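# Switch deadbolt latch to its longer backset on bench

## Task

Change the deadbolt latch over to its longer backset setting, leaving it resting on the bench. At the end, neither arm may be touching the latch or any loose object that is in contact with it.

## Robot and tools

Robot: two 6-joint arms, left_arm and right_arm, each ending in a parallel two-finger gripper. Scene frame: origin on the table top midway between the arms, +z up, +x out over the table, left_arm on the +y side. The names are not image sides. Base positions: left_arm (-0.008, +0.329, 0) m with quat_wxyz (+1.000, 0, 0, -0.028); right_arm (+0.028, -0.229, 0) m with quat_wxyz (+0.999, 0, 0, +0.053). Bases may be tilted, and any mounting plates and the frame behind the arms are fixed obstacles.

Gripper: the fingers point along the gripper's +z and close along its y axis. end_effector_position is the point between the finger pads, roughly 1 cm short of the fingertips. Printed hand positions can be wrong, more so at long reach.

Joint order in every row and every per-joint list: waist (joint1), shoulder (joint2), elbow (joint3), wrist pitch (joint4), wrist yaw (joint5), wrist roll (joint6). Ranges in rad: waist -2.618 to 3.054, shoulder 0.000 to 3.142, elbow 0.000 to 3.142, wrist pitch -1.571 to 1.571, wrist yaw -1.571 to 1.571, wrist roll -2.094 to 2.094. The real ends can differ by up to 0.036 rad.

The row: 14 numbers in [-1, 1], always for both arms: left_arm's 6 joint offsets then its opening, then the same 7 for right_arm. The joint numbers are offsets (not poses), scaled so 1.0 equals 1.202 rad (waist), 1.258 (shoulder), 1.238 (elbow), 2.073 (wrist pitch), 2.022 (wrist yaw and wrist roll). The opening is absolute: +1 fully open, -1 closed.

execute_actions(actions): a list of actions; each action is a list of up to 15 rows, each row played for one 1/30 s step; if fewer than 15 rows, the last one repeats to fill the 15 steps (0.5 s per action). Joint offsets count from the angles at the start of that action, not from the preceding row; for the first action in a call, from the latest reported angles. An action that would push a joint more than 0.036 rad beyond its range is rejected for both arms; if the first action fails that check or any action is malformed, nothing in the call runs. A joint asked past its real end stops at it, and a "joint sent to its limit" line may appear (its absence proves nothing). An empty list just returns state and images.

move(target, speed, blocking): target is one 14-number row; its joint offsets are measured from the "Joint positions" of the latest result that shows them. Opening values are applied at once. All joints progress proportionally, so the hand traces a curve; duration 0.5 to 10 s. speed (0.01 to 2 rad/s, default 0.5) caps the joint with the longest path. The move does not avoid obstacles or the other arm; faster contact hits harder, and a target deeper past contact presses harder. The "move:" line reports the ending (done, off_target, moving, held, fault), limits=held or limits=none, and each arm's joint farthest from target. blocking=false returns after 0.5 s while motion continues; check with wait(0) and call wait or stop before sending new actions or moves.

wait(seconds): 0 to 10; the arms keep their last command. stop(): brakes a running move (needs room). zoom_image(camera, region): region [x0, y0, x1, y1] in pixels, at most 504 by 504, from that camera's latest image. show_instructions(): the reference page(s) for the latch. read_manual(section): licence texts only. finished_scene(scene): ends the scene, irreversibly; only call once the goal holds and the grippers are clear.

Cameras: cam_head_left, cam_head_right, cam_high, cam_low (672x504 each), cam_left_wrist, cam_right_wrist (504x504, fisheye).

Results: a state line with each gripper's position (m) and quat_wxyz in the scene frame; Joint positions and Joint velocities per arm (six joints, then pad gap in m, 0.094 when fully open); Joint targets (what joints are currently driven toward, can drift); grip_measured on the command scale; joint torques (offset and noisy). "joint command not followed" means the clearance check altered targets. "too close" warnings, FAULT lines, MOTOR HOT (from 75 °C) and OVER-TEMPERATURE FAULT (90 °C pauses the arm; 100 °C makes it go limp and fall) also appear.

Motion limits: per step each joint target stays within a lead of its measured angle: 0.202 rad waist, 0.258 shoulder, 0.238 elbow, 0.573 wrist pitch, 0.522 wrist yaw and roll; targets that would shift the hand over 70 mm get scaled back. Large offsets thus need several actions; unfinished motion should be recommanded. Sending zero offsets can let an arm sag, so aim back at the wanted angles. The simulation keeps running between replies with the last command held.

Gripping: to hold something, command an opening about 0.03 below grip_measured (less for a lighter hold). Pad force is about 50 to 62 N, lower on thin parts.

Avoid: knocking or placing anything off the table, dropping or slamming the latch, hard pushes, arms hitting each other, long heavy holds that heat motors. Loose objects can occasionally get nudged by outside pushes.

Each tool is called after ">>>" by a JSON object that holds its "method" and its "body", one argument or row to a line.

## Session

>>> {"method": "show_instructions", "body": {

}}

>>> {"method": "execute_actions", "body": {
  "actions": []
}}

Reference images for this scene: deadbolt latch manual.

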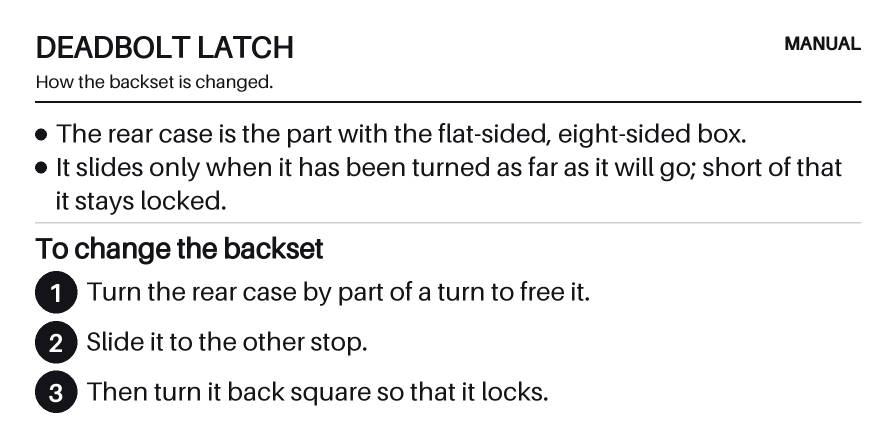

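Scene clock: 0.00 s.
left_arm: end_effector_position=(+0.2953, +0.0324, +0.1052) grip_measured=+1.000 end_effector_quat_wxyz=(+0.060, +0.358, +0.930, -0.064) | right_arm: end_effector_position=(+0.4624, -0.2996, +0.3746) grip_measured=+1.000 end_effector_quat_wxyz=(+0.129, +0.804, +0.462, +0.352)
Joint names: [waist, shoulder, elbow, wrist pitch, wrist yaw, wrist roll]
Joint positions: left_arm=[-0.689  2.013  1.744 -1.143  0.075 -0.016  0.094] | right_arm=[-0.393  1.936  2.553 -1.474 -0.314  1.927  0.094]
Joint velocities: left_arm=[-0.007 -0.012 -0.017  0.007  0.037  0.007  0.   ] | right_arm=[-0.032 -0.022 -0.002  0.066 -0.022  0.022  0.   ]
Joint torques (N m, as the arm reports them, + toward a larger angle): no reading
Joint targets: left_arm=[-0.689 2.007 1.750 -1.145 0.077 -0.016] | right_arm=[-0.393 1.936 2.554 -1.488 -0.312 1.923]

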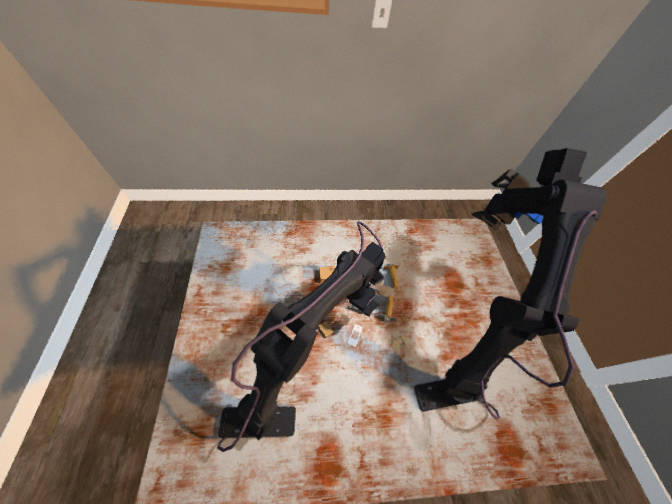

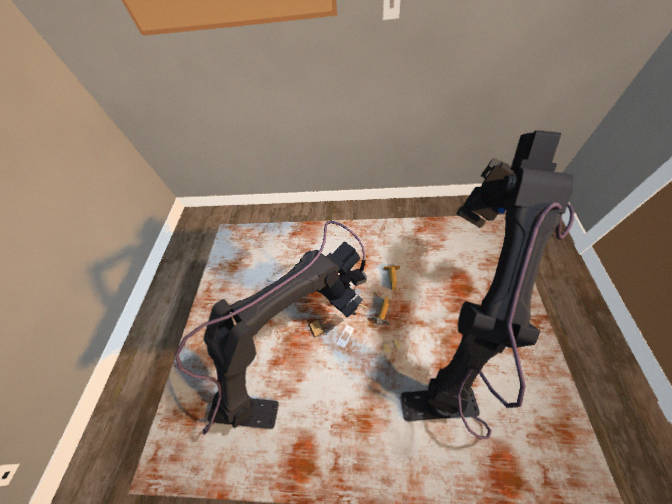

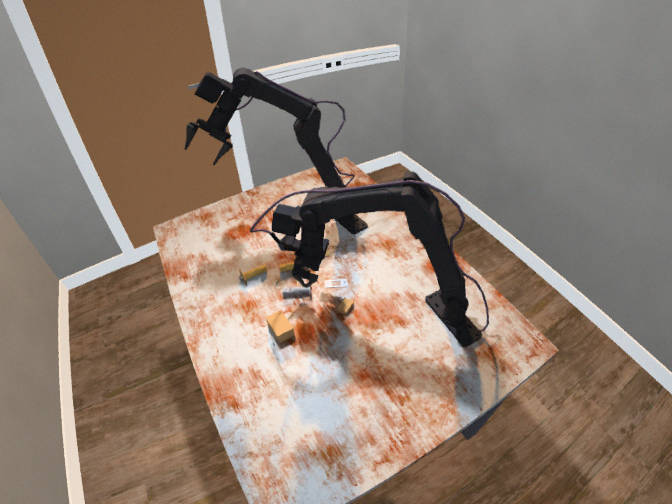

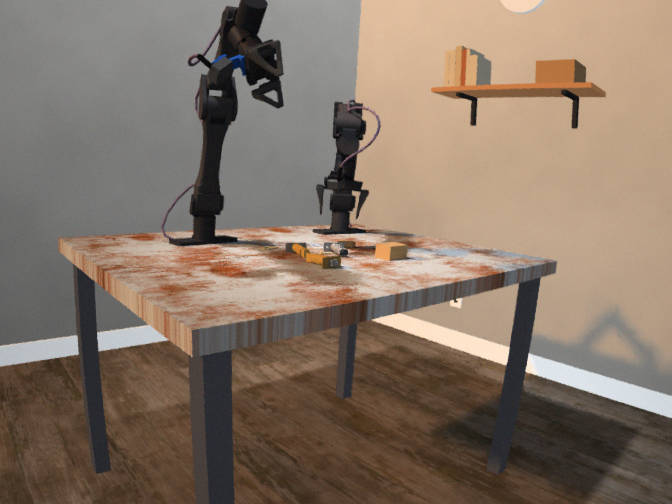

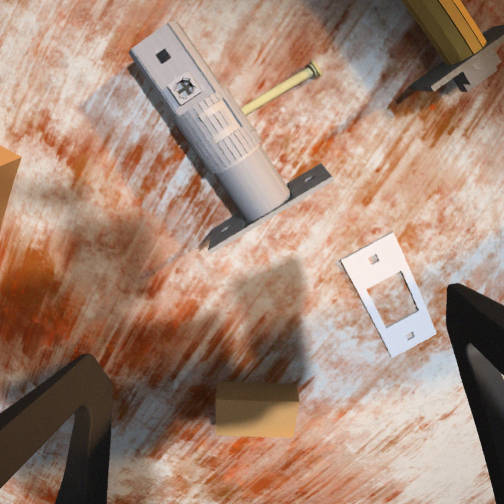

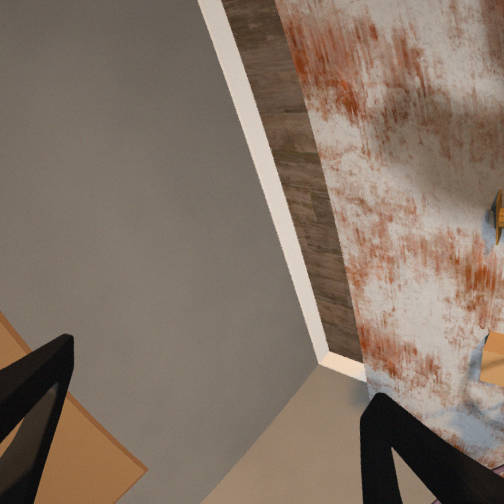

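>>> {"method": "move", "body": {
  "target": [0.55,-0.45,-0.2,0,-0.037,0,1,0,0,0,0,0,0,1],
  "speed": 0.8
}}

>>> {"method": "move", "body": {
  "target": [0,0,0,0,0,0,1,0.74,-0.33,-0.87,0,0.155,-0.165,1],
  "speed": 0.8
}}

Scene clock: 8.93 s.
left_arm: end_effector_position=(+0.3385, +0.3001, +0.2348) grip_measured=+1.000 end_effector_quat_wxyz=(+0.242, +0.034, +0.970, -0.014) | right_arm: end_effector_position=(+0.4627, -0.2997, +0.3749) grip_measured=+1.000 end_effector_quat_wxyz=(+0.129, +0.803, +0.462, +0.353)
Joint names: [waist, shoulder, elbow, wrist pitch, wrist yaw, wrist roll]
Joint positions: left_arm=[-0.028  1.455  1.51  -1.136  0.003 -0.016  0.094] | right_arm=[-0.393  1.936  2.553 -1.472 -0.314  1.927  0.094]
Joint velocities: left_arm=[ 0.002  0.007 -0.007 -0.051 -0.066 -0.007  0.   ] | right_arm=[ 0.007 -0.007  0.002 -0.066 -0.051 -0.095  0.   ]
Joint torques (N m, as the arm reports them, + toward a larger angle): left_arm=[-0.01 -6.1   6.41  1.25 -0.02 -0.04] | right_arm=[ 0.05 -8.33  5.57  1.38 -0.12 -0.02]
Joint targets: left_arm=[-0.027 1.447 1.496 -1.143 0.000 -0.016] | right_arm=[-0.393 1.936 2.553 -1.474 -0.314 1.927]
move: done; limits=none; left_arm: farthest joint: the elbow, 0.013 radians from its target (0.248 radians at the start); right_arm: farthest joint: the wrist pitch, 0.002 radians from its target (0.000 radians at the start)

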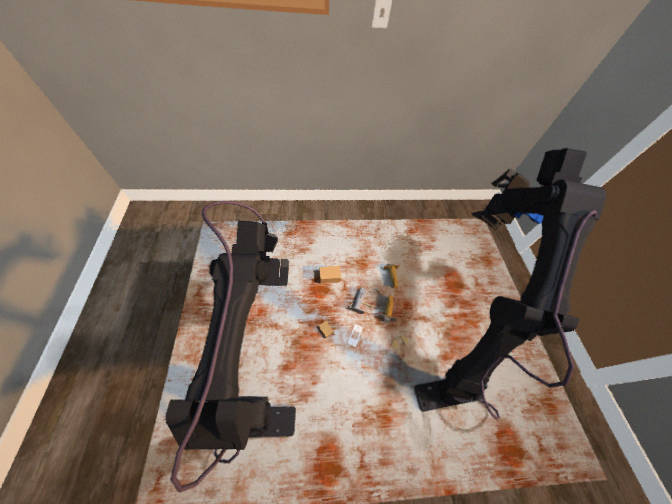

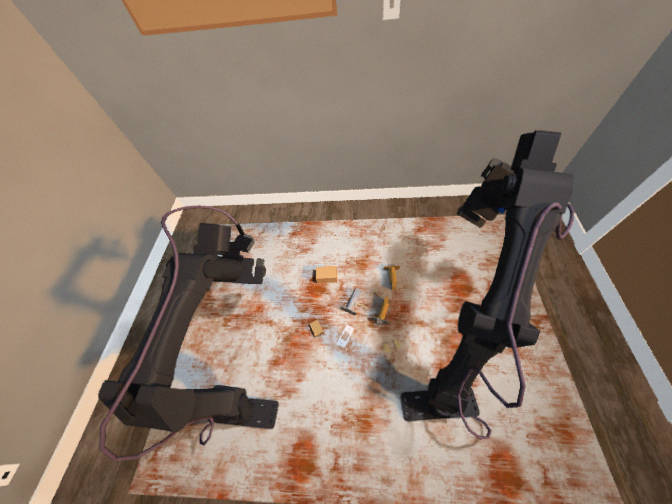

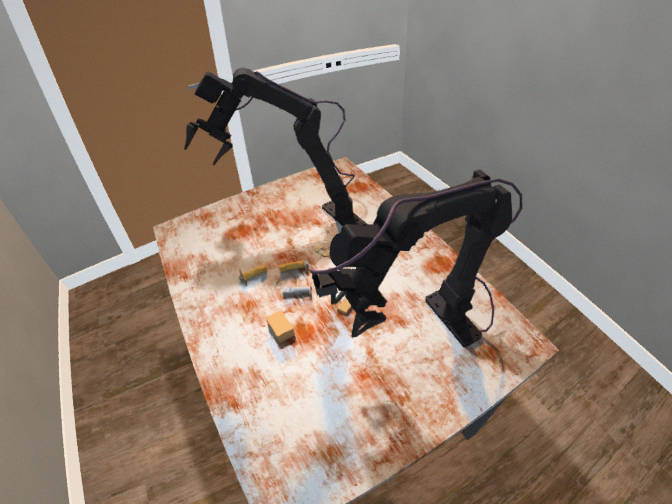

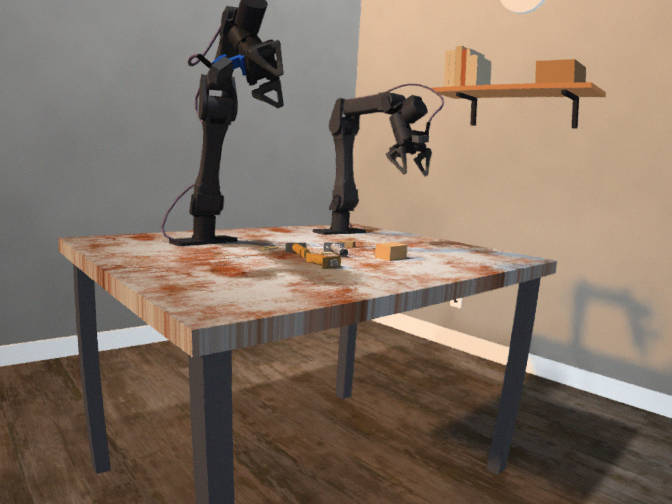

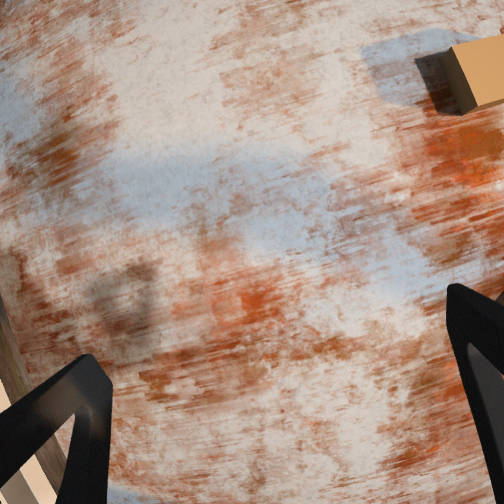

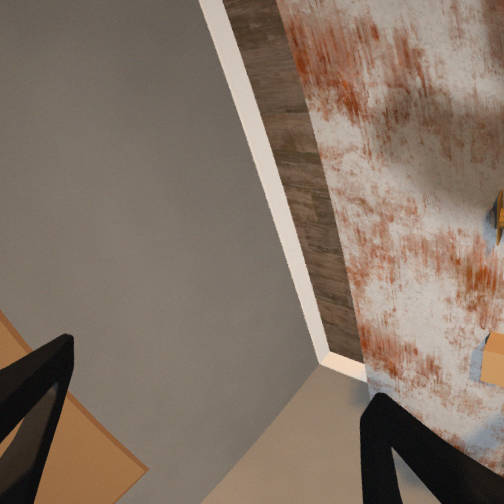

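Scene clock: 11.03 s.
left_arm: end_effector_position=(+0.3385, +0.3001, +0.2348) grip_measured=+1.000 end_effector_quat_wxyz=(+0.242, +0.034, +0.970, -0.014) | right_arm: end_effector_position=(+0.2536, -0.0709, +0.1840) grip_measured=+1.000 end_effector_quat_wxyz=(+0.006, +0.483, +0.875, +0.033)
Joint names: [waist, shoulder, elbow, wrist pitch, wrist yaw, wrist roll]
Joint positions: left_arm=[-0.028  1.455  1.51  -1.136  0.003 -0.016  0.094] | right_arm=[ 0.491  1.542  1.499 -1.464 -0.019  1.605  0.094]
Joint velocities: left_arm=[-0.002  0.012  0.002  0.051  0.022 -0.022  0.   ] | right_arm=[-0.022  0.002  0.017  0.066  0.007  0.022  0.   ]
Joint torques (N m, as the arm reports them, + toward a larger angle): left_arm=[-0.01 -5.44  7.49  1.33  0.   -0.04] | right_arm=[ 0.43 -7.36  4.88  0.21  0.2  -0.08]
Joint targets: left_arm=[-0.028 1.455 1.510 -1.136 0.003 -0.016] | right_arm=[0.496 1.521 1.475 -1.472 -0.001 1.593]
move: off_target (right_arm); limits=none; left_arm: farthest joint: the waist, 0.000 radians from its target (0.000 radians at the start); right_arm: farthest joint: the elbow, 0.023 radians from its target (1.077 radians at the start)

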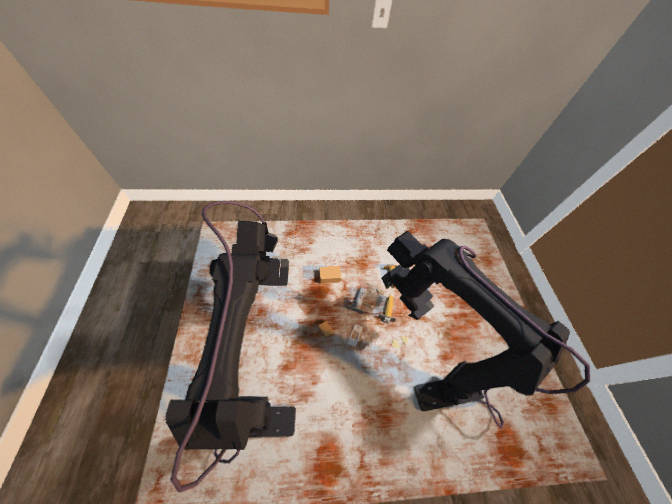

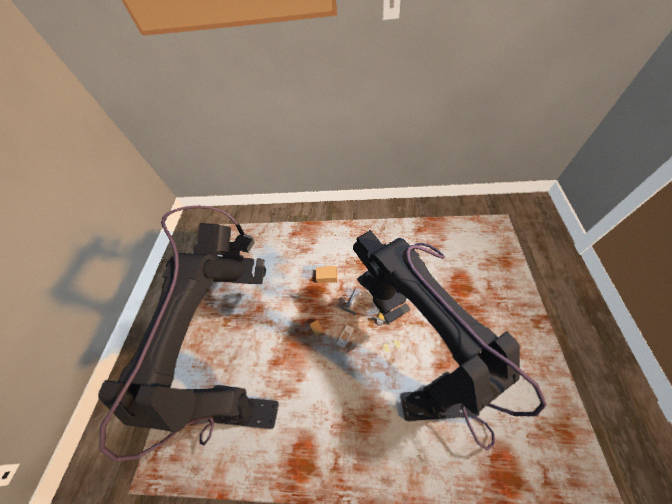

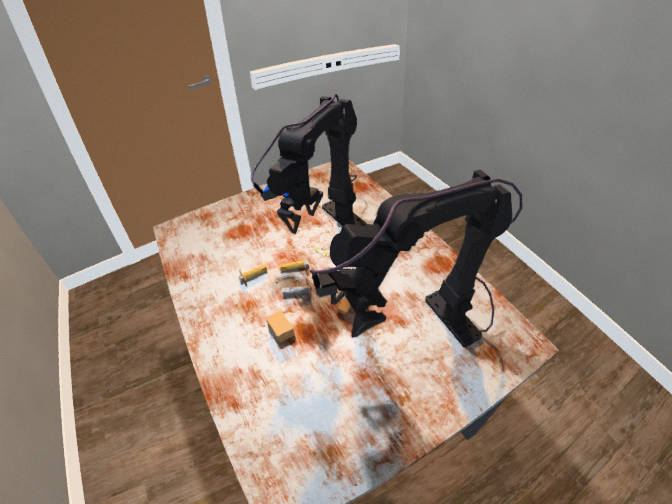

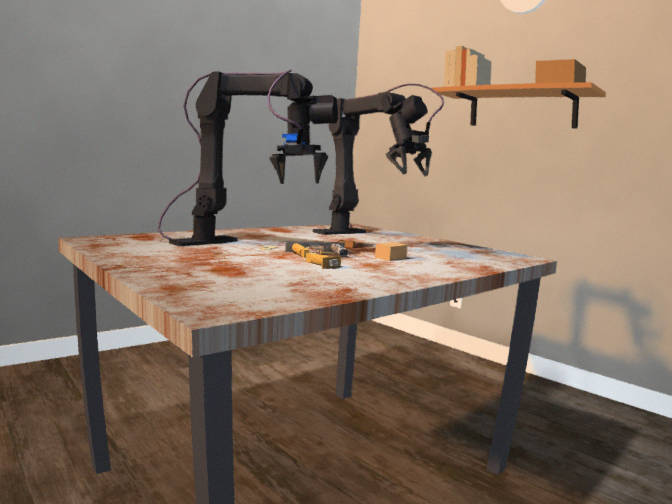

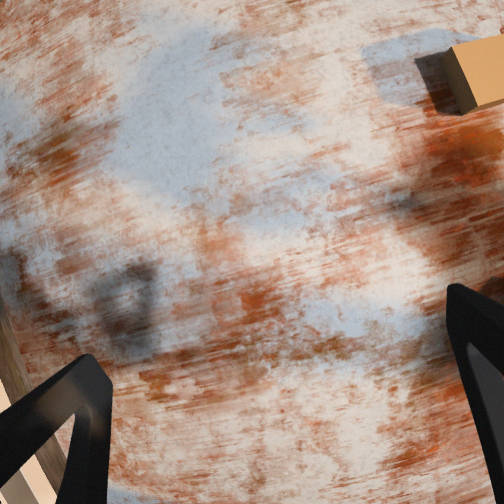

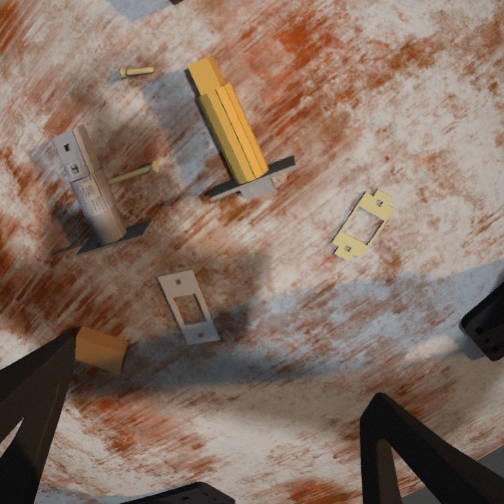

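>>> {"method": "zoom_image", "body": {
  "camera": "cam_low",
  "region": [270,225,370,285]
}}

>>> {"method": "zoom_image", "body": {
  "camera": "cam_high",
  "region": [220,240,340,320]
}}

>>> {"method": "zoom_image", "body": {
  "camera": "cam_right_wrist",
  "region": [30,40,310,280]
}}

Region (270, 225, 370, 285) of cam_low's 672x504 image, scaled by 5.040, with more detail than that image has; it fills the top 302 rows of this view, and the rest is white.

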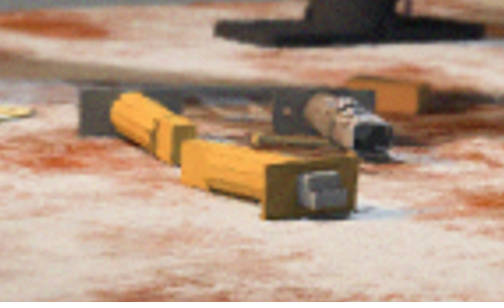

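Region (220, 240, 340, 320) of cam_high's 672x504 image, scaled by 4.200, with more detail than that image has.

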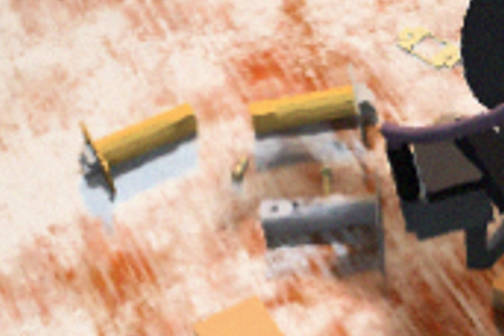

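Region (30, 40, 310, 280) of cam_right_wrist's 504x504 image, scaled by 1.800, with more detail than that image has; it fills the top 432 rows of this view, and the rest is white.

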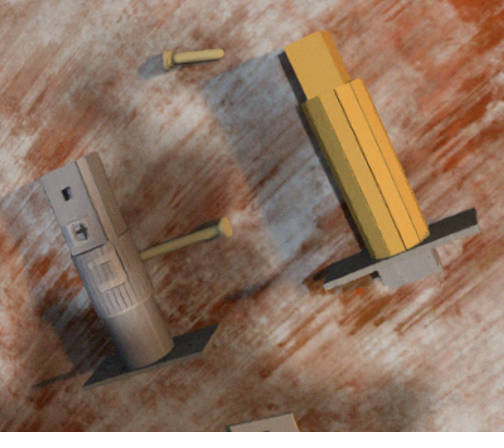

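>>> {"method": "move", "body": {
  "target": [0,0,0,0,0,0,1,0.13,0.24,0.005,0.129,0.01,-0.309,0.8],
  "speed": 0.7
}}

Scene clock: 97.10 s.
left_arm: end_effector_position=(+0.3385, +0.3001, +0.2348) grip_measured=+1.000 end_effector_quat_wxyz=(+0.242, +0.034, +0.970, -0.014) | right_arm: end_effector_position=(+0.2807, +0.0090, +0.1007) grip_measured=+0.802 end_effector_quat_wxyz=(+0.003, +0.122, +0.992, +0.016)
Joint names: [waist, shoulder, elbow, wrist pitch, wrist yaw, wrist roll]
Joint positions: left_arm=[-0.028  1.455  1.51  -1.136  0.003 -0.016  0.094] | right_arm=[ 0.64   1.836  1.499 -1.205 -0.015  0.991  0.085]
Joint velocities: left_arm=[ 0.007  0.007 -0.002 -0.022 -0.037  0.007  0.   ] | right_arm=[ 0.012  0.007  0.002 -0.007 -0.022 -0.037 -0.001]
Joint torques (N m, as the arm reports them, + toward a larger angle): left_arm=[ 0.01 -5.43  7.48  1.33 -0.01 -0.03] | right_arm=[ 0.43 -8.18  7.47  0.31  0.15 -0.14]
Joint targets: left_arm=[-0.028 1.455 1.510 -1.136 0.003 -0.016] | right_arm=[0.647 1.844 1.505 -1.196 0.001 0.980]
move: done; limits=none; left_arm: farthest joint: the waist, 0.000 radians from its target (0.000 radians at the start); right_arm: farthest joint: the wrist yaw, 0.017 radians from its target (0.020 radians at the start)

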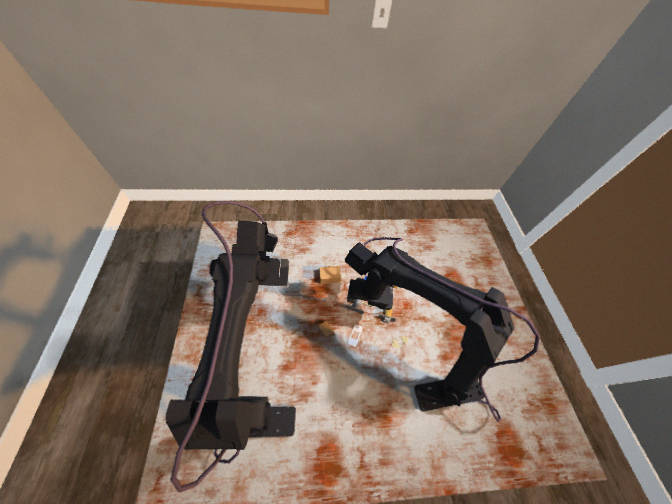

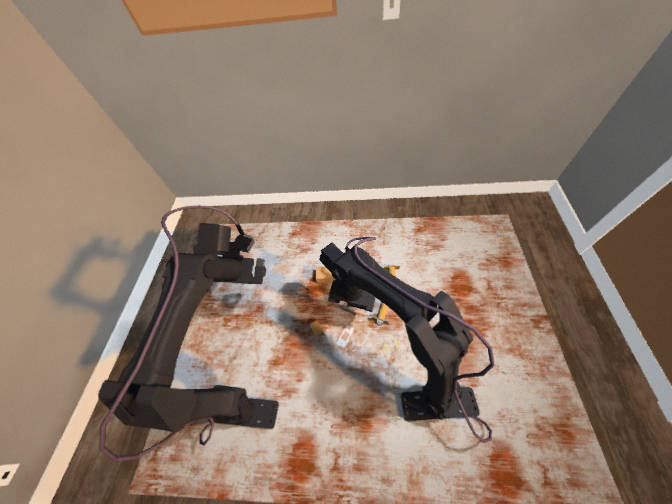

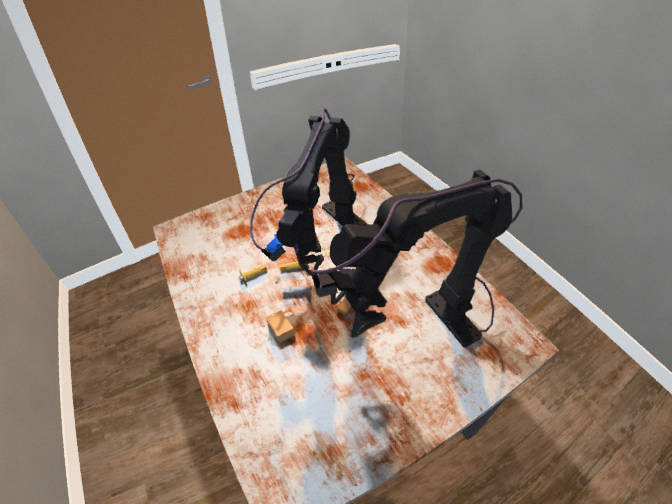

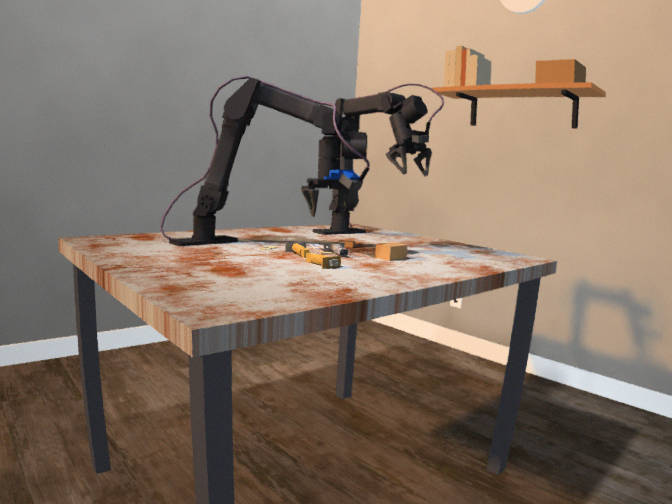

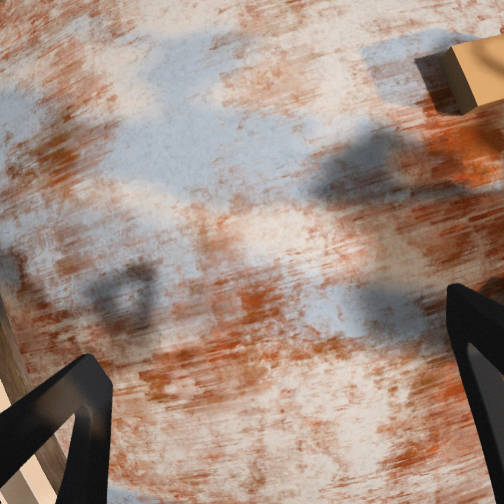

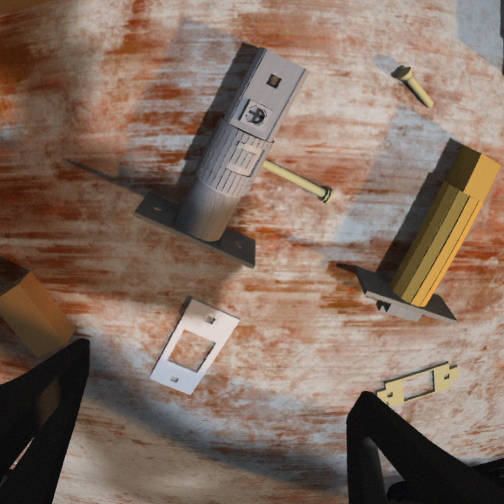

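>>> {"method": "move", "body": {
  "target": [0,0,0,0,0,0,1,0.024,0.095,-0.03,0.056,0.01,0.07,0.8],
  "speed": 0.4
}}

>>> {"method": "zoom_image", "body": {
  "camera": "cam_high",
  "region": [240,230,360,320]
}}

Scene clock: 115.13 s.
left_arm: end_effector_position=(+0.3385, +0.3001, +0.2348) grip_measured=+1.000 end_effector_quat_wxyz=(+0.242, +0.034, +0.970, -0.014) | right_arm: end_effector_position=(+0.2889, +0.0260, +0.0599) grip_measured=+0.802 end_effector_quat_wxyz=(-0.002, +0.177, +0.984, +0.007)
Joint names: [waist, shoulder, elbow, wrist pitch, wrist yaw, wrist roll]
Joint positions: left_arm=[-0.028  1.455  1.51  -1.136  0.003 -0.016  0.094] | right_arm=[ 0.661  1.947  1.483 -1.098 -0.012  1.122  0.085]
Joint velocities: left_arm=[-0.012 -0.007 -0.002 -0.051  0.022 -0.037  0.   ] | right_arm=[-0.017 -0.007 -0.007 -0.007  0.007  0.095 -0.001]
Joint torques (N m, as the arm reports them, + toward a larger angle): left_arm=[-0.03 -5.45  7.49  1.33 -0.02 -0.05] | right_arm=[ 0.59 -8.9   5.29  0.25  0.17  0.09]
Joint targets: left_arm=[-0.028 1.455 1.510 -1.136 0.003 -0.016] | right_arm=[0.669 1.956 1.462 -1.089 0.005 1.133]
move: off_target (right_arm); limits=none; left_arm: farthest joint: the waist, 0.000 radians from its target (0.000 radians at the start); right_arm: farthest joint: the elbow, 0.021 radians from its target (0.037 radians at the start)

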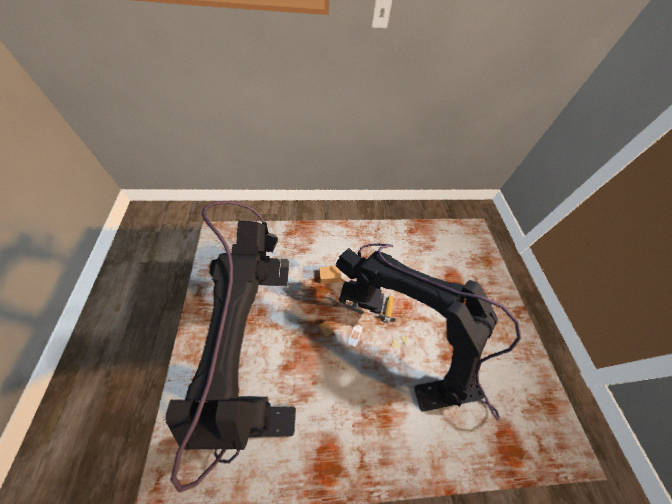

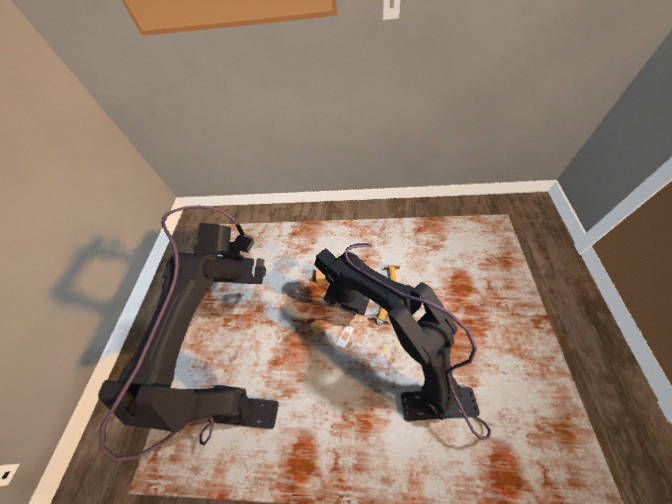

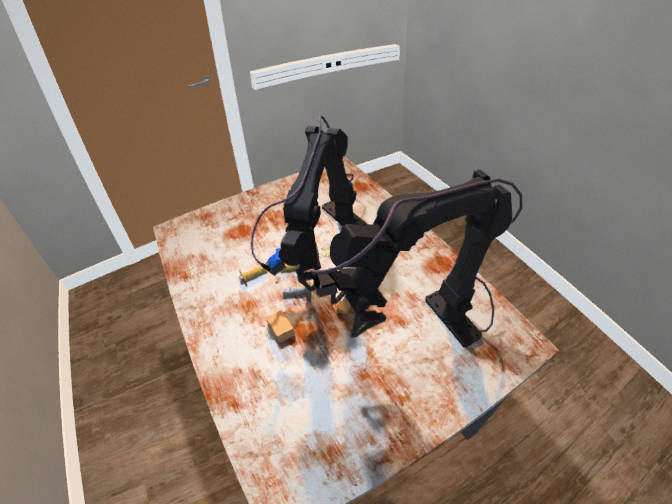

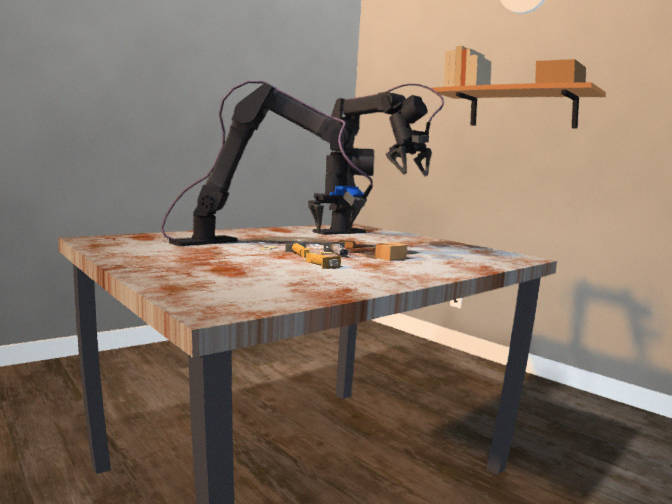

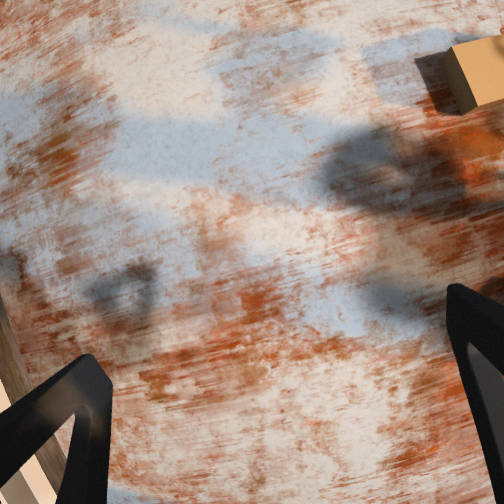

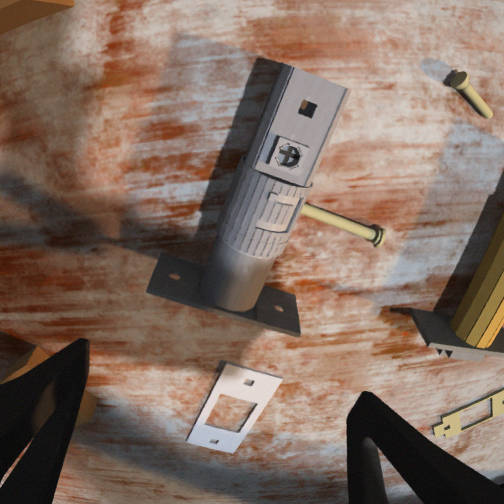

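Region (240, 230, 360, 320) of cam_high's 672x504 image, scaled by 4.200, with more detail than that image has; it fills the top 378 rows of this view, and the rest is white.

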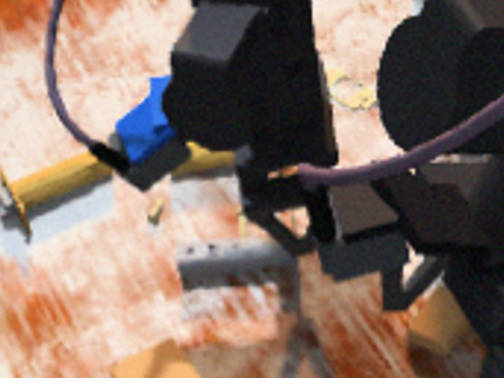

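>>> {"method": "move", "body": {
  "target": [0,0,0,0,0,0,1,0.003,0.03,-0.09,0.058,0.008,0.045,0.55],
  "speed": 0.3
}}

Scene clock: 130.83 s.
left_arm: end_effector_position=(+0.3385, +0.3001, +0.2348) grip_measured=+1.000 end_effector_quat_wxyz=(+0.242, +0.034, +0.970, -0.014) | right_arm: end_effector_position=(+0.2872, +0.0243, +0.0299) grip_measured=+0.552 end_effector_quat_wxyz=(-0.003, +0.216, +0.976, +0.006)
Joint names: [waist, shoulder, elbow, wrist pitch, wrist yaw, wrist roll]
Joint positions: left_arm=[-0.028  1.455  1.51  -1.136  0.003 -0.016  0.094] | right_arm=[ 0.661  1.972  1.395 -0.987 -0.012  1.202  0.073]
Joint velocities: left_arm=[-0.027  0.027 -0.007 -0.066  0.007  0.037  0.   ] | right_arm=[ 0.007 -0.017  0.002 -0.022 -0.007 -0.022 -0.001]
Joint torques (N m, as the arm reports them, + toward a larger angle): left_arm=[-0.03 -5.44  7.5   1.34  0.   -0.05] | right_arm=[ 0.44 -8.69  4.76  0.25  0.14  0.12]
Joint targets: left_arm=[-0.028 1.455 1.510 -1.136 0.003 -0.016] | right_arm=[0.665 1.984 1.372 -0.978 0.004 1.213]
move: off_target (right_arm); limits=none; left_arm: farthest joint: the waist, 0.000 radians from its target (0.000 radians at the start); right_arm: farthest joint: the elbow, 0.023 radians from its target (0.112 radians at the start)

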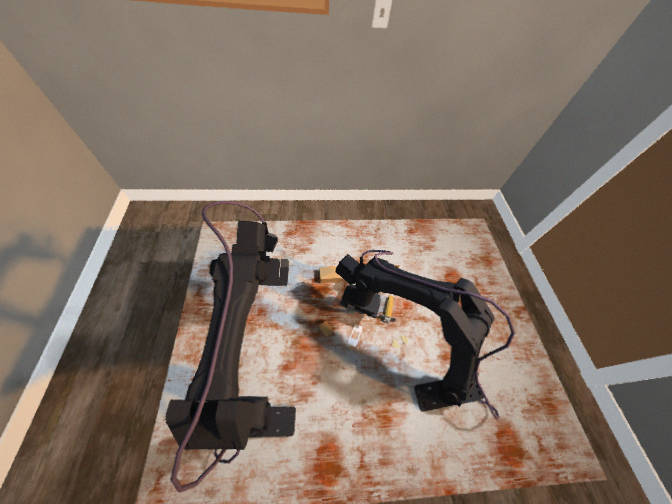

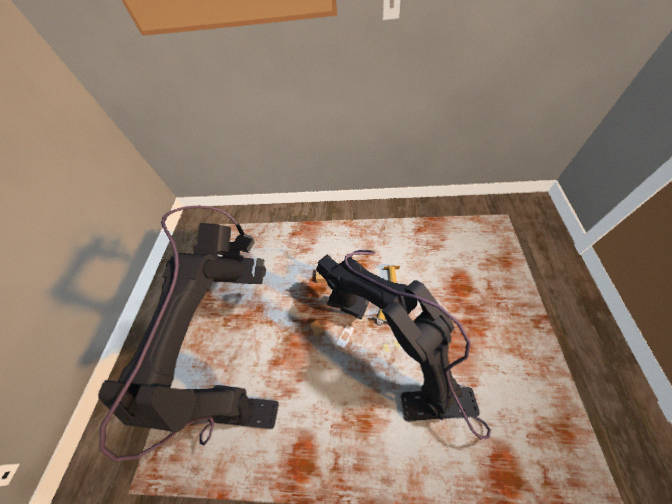

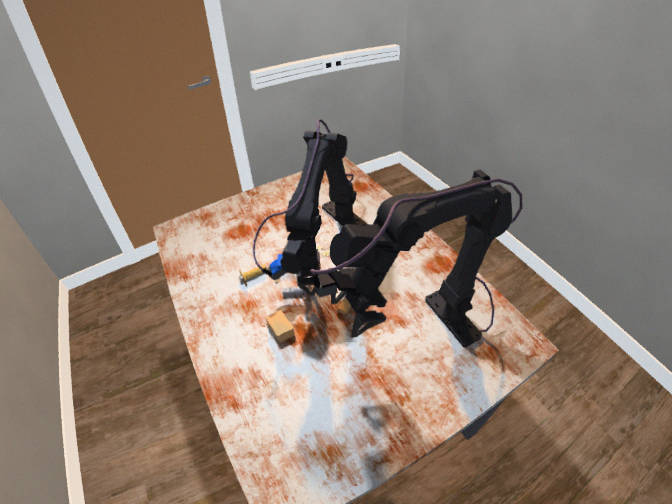

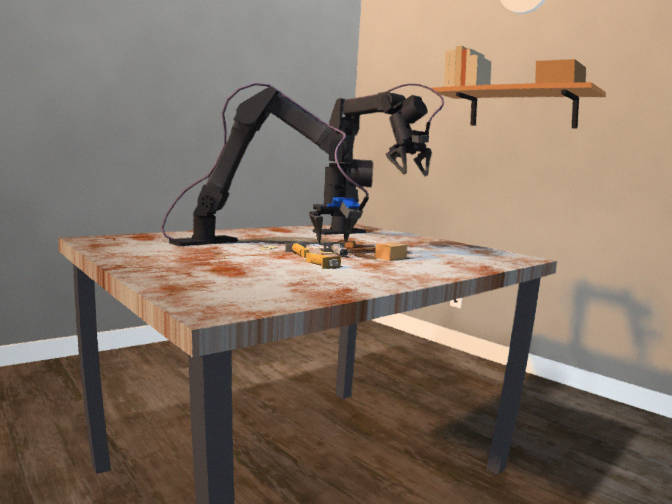

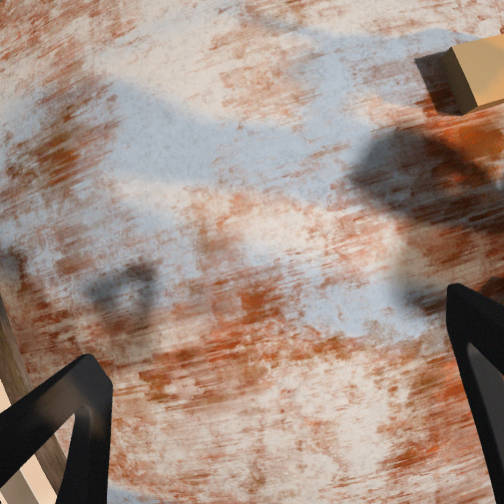

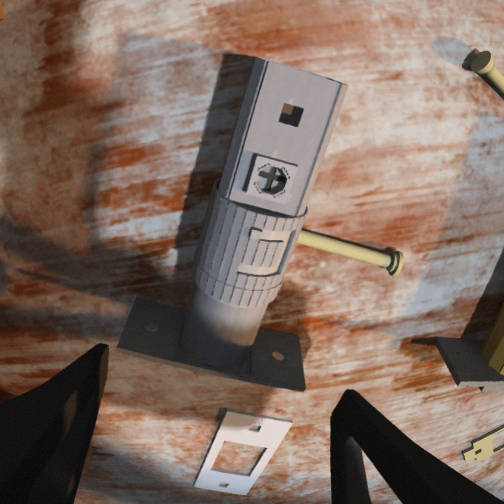

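>>> {"method": "execute_actions", "body": {
  "actions": [
    [[0,0,0,0,0,0,1,0.02,0.01,-0.015,0,0.008,0.005,0.55]],
    [[0,0,0,0,0,0,1,0,0.015,-0.06,0.032,0,0,0.55]],
    [[0,0,0,0,0,0,1,0,0,-0.015,0,0,0,0.55]]
  ]
}}

Scene clock: 144.70 s.
left_arm: end_effector_position=(+0.3385, +0.3001, +0.2348) grip_measured=+1.000 end_effector_quat_wxyz=(+0.242, +0.034, +0.970, -0.014) | right_arm: end_effector_position=(+0.2797, +0.0250, +0.0154) grip_measured=+0.552 end_effector_quat_wxyz=(-0.004, +0.209, +0.978, +0.004)
Joint names: [waist, shoulder, elbow, wrist pitch, wrist yaw, wrist roll]
Joint positions: left_arm=[-0.028  1.455  1.51  -1.136  0.003 -0.016  0.094] | right_arm=[ 0.677  1.978  1.342 -0.932 -0.011  1.203  0.073]
Joint velocities: left_arm=[-0.007  0.012 -0.012  0.051  0.007  0.007  0.   ] | right_arm=[-0.007  0.007 -0.002  0.007 -0.037 -0.037 -0.   ]
Joint torques (N m, as the arm reports them, + toward a larger angle): left_arm=[-0.04 -5.46  7.5   1.32 -0.01 -0.04] | right_arm=[-0.08 -9.49  5.12  0.13  0.01  0.01]
Joint targets: left_arm=[-0.028 1.455 1.510 -1.136 0.003 -0.016] | right_arm=[0.677 1.978 1.323 -0.932 -0.011 1.203]

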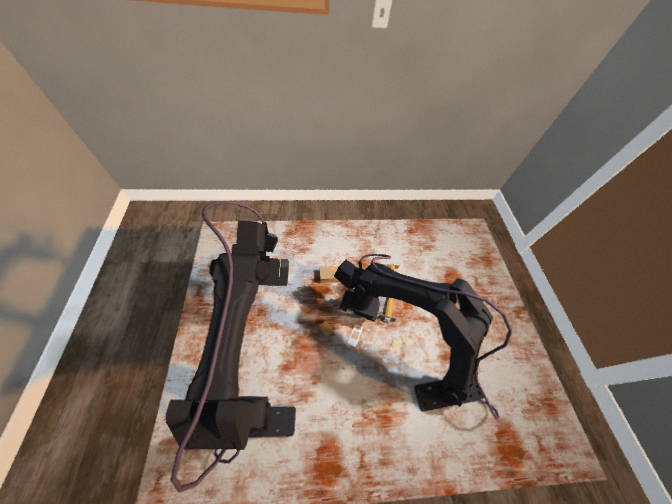

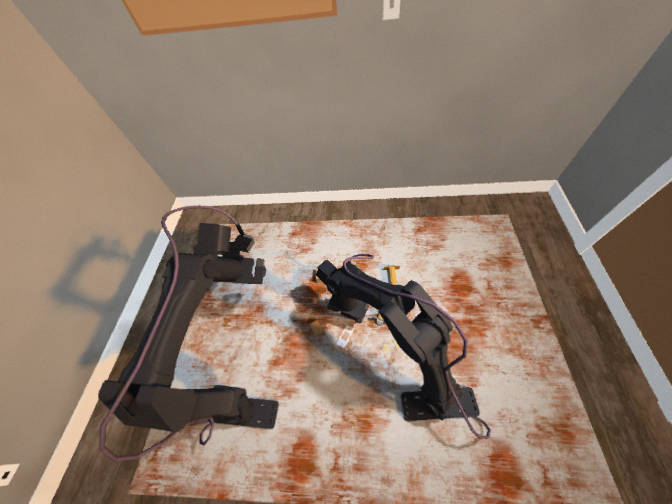

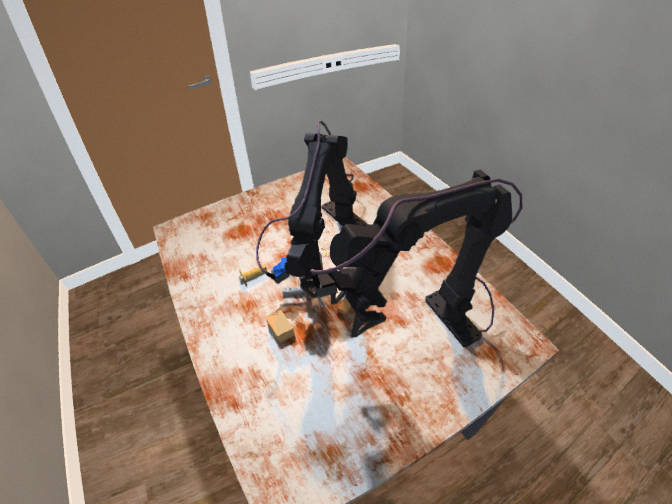

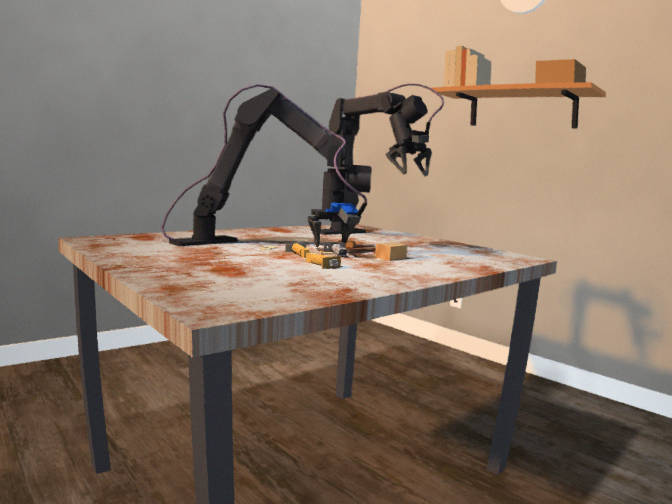

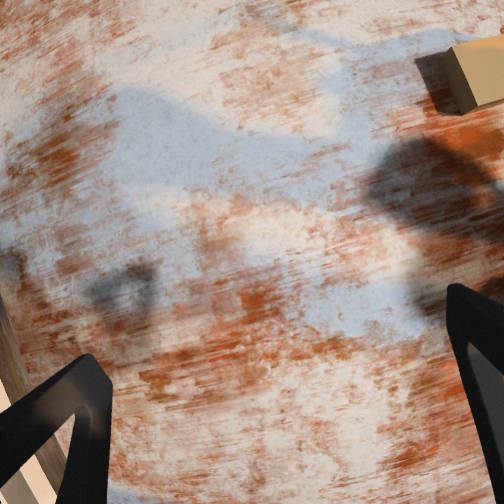

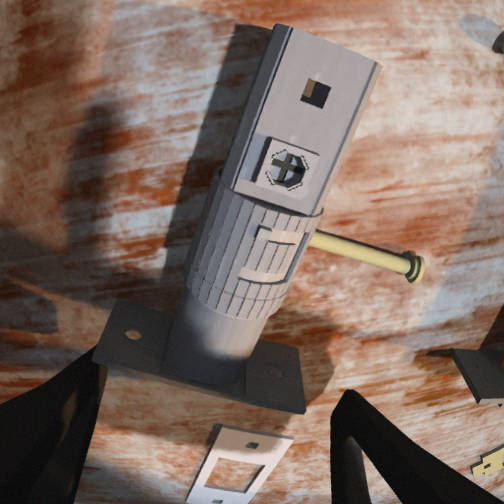

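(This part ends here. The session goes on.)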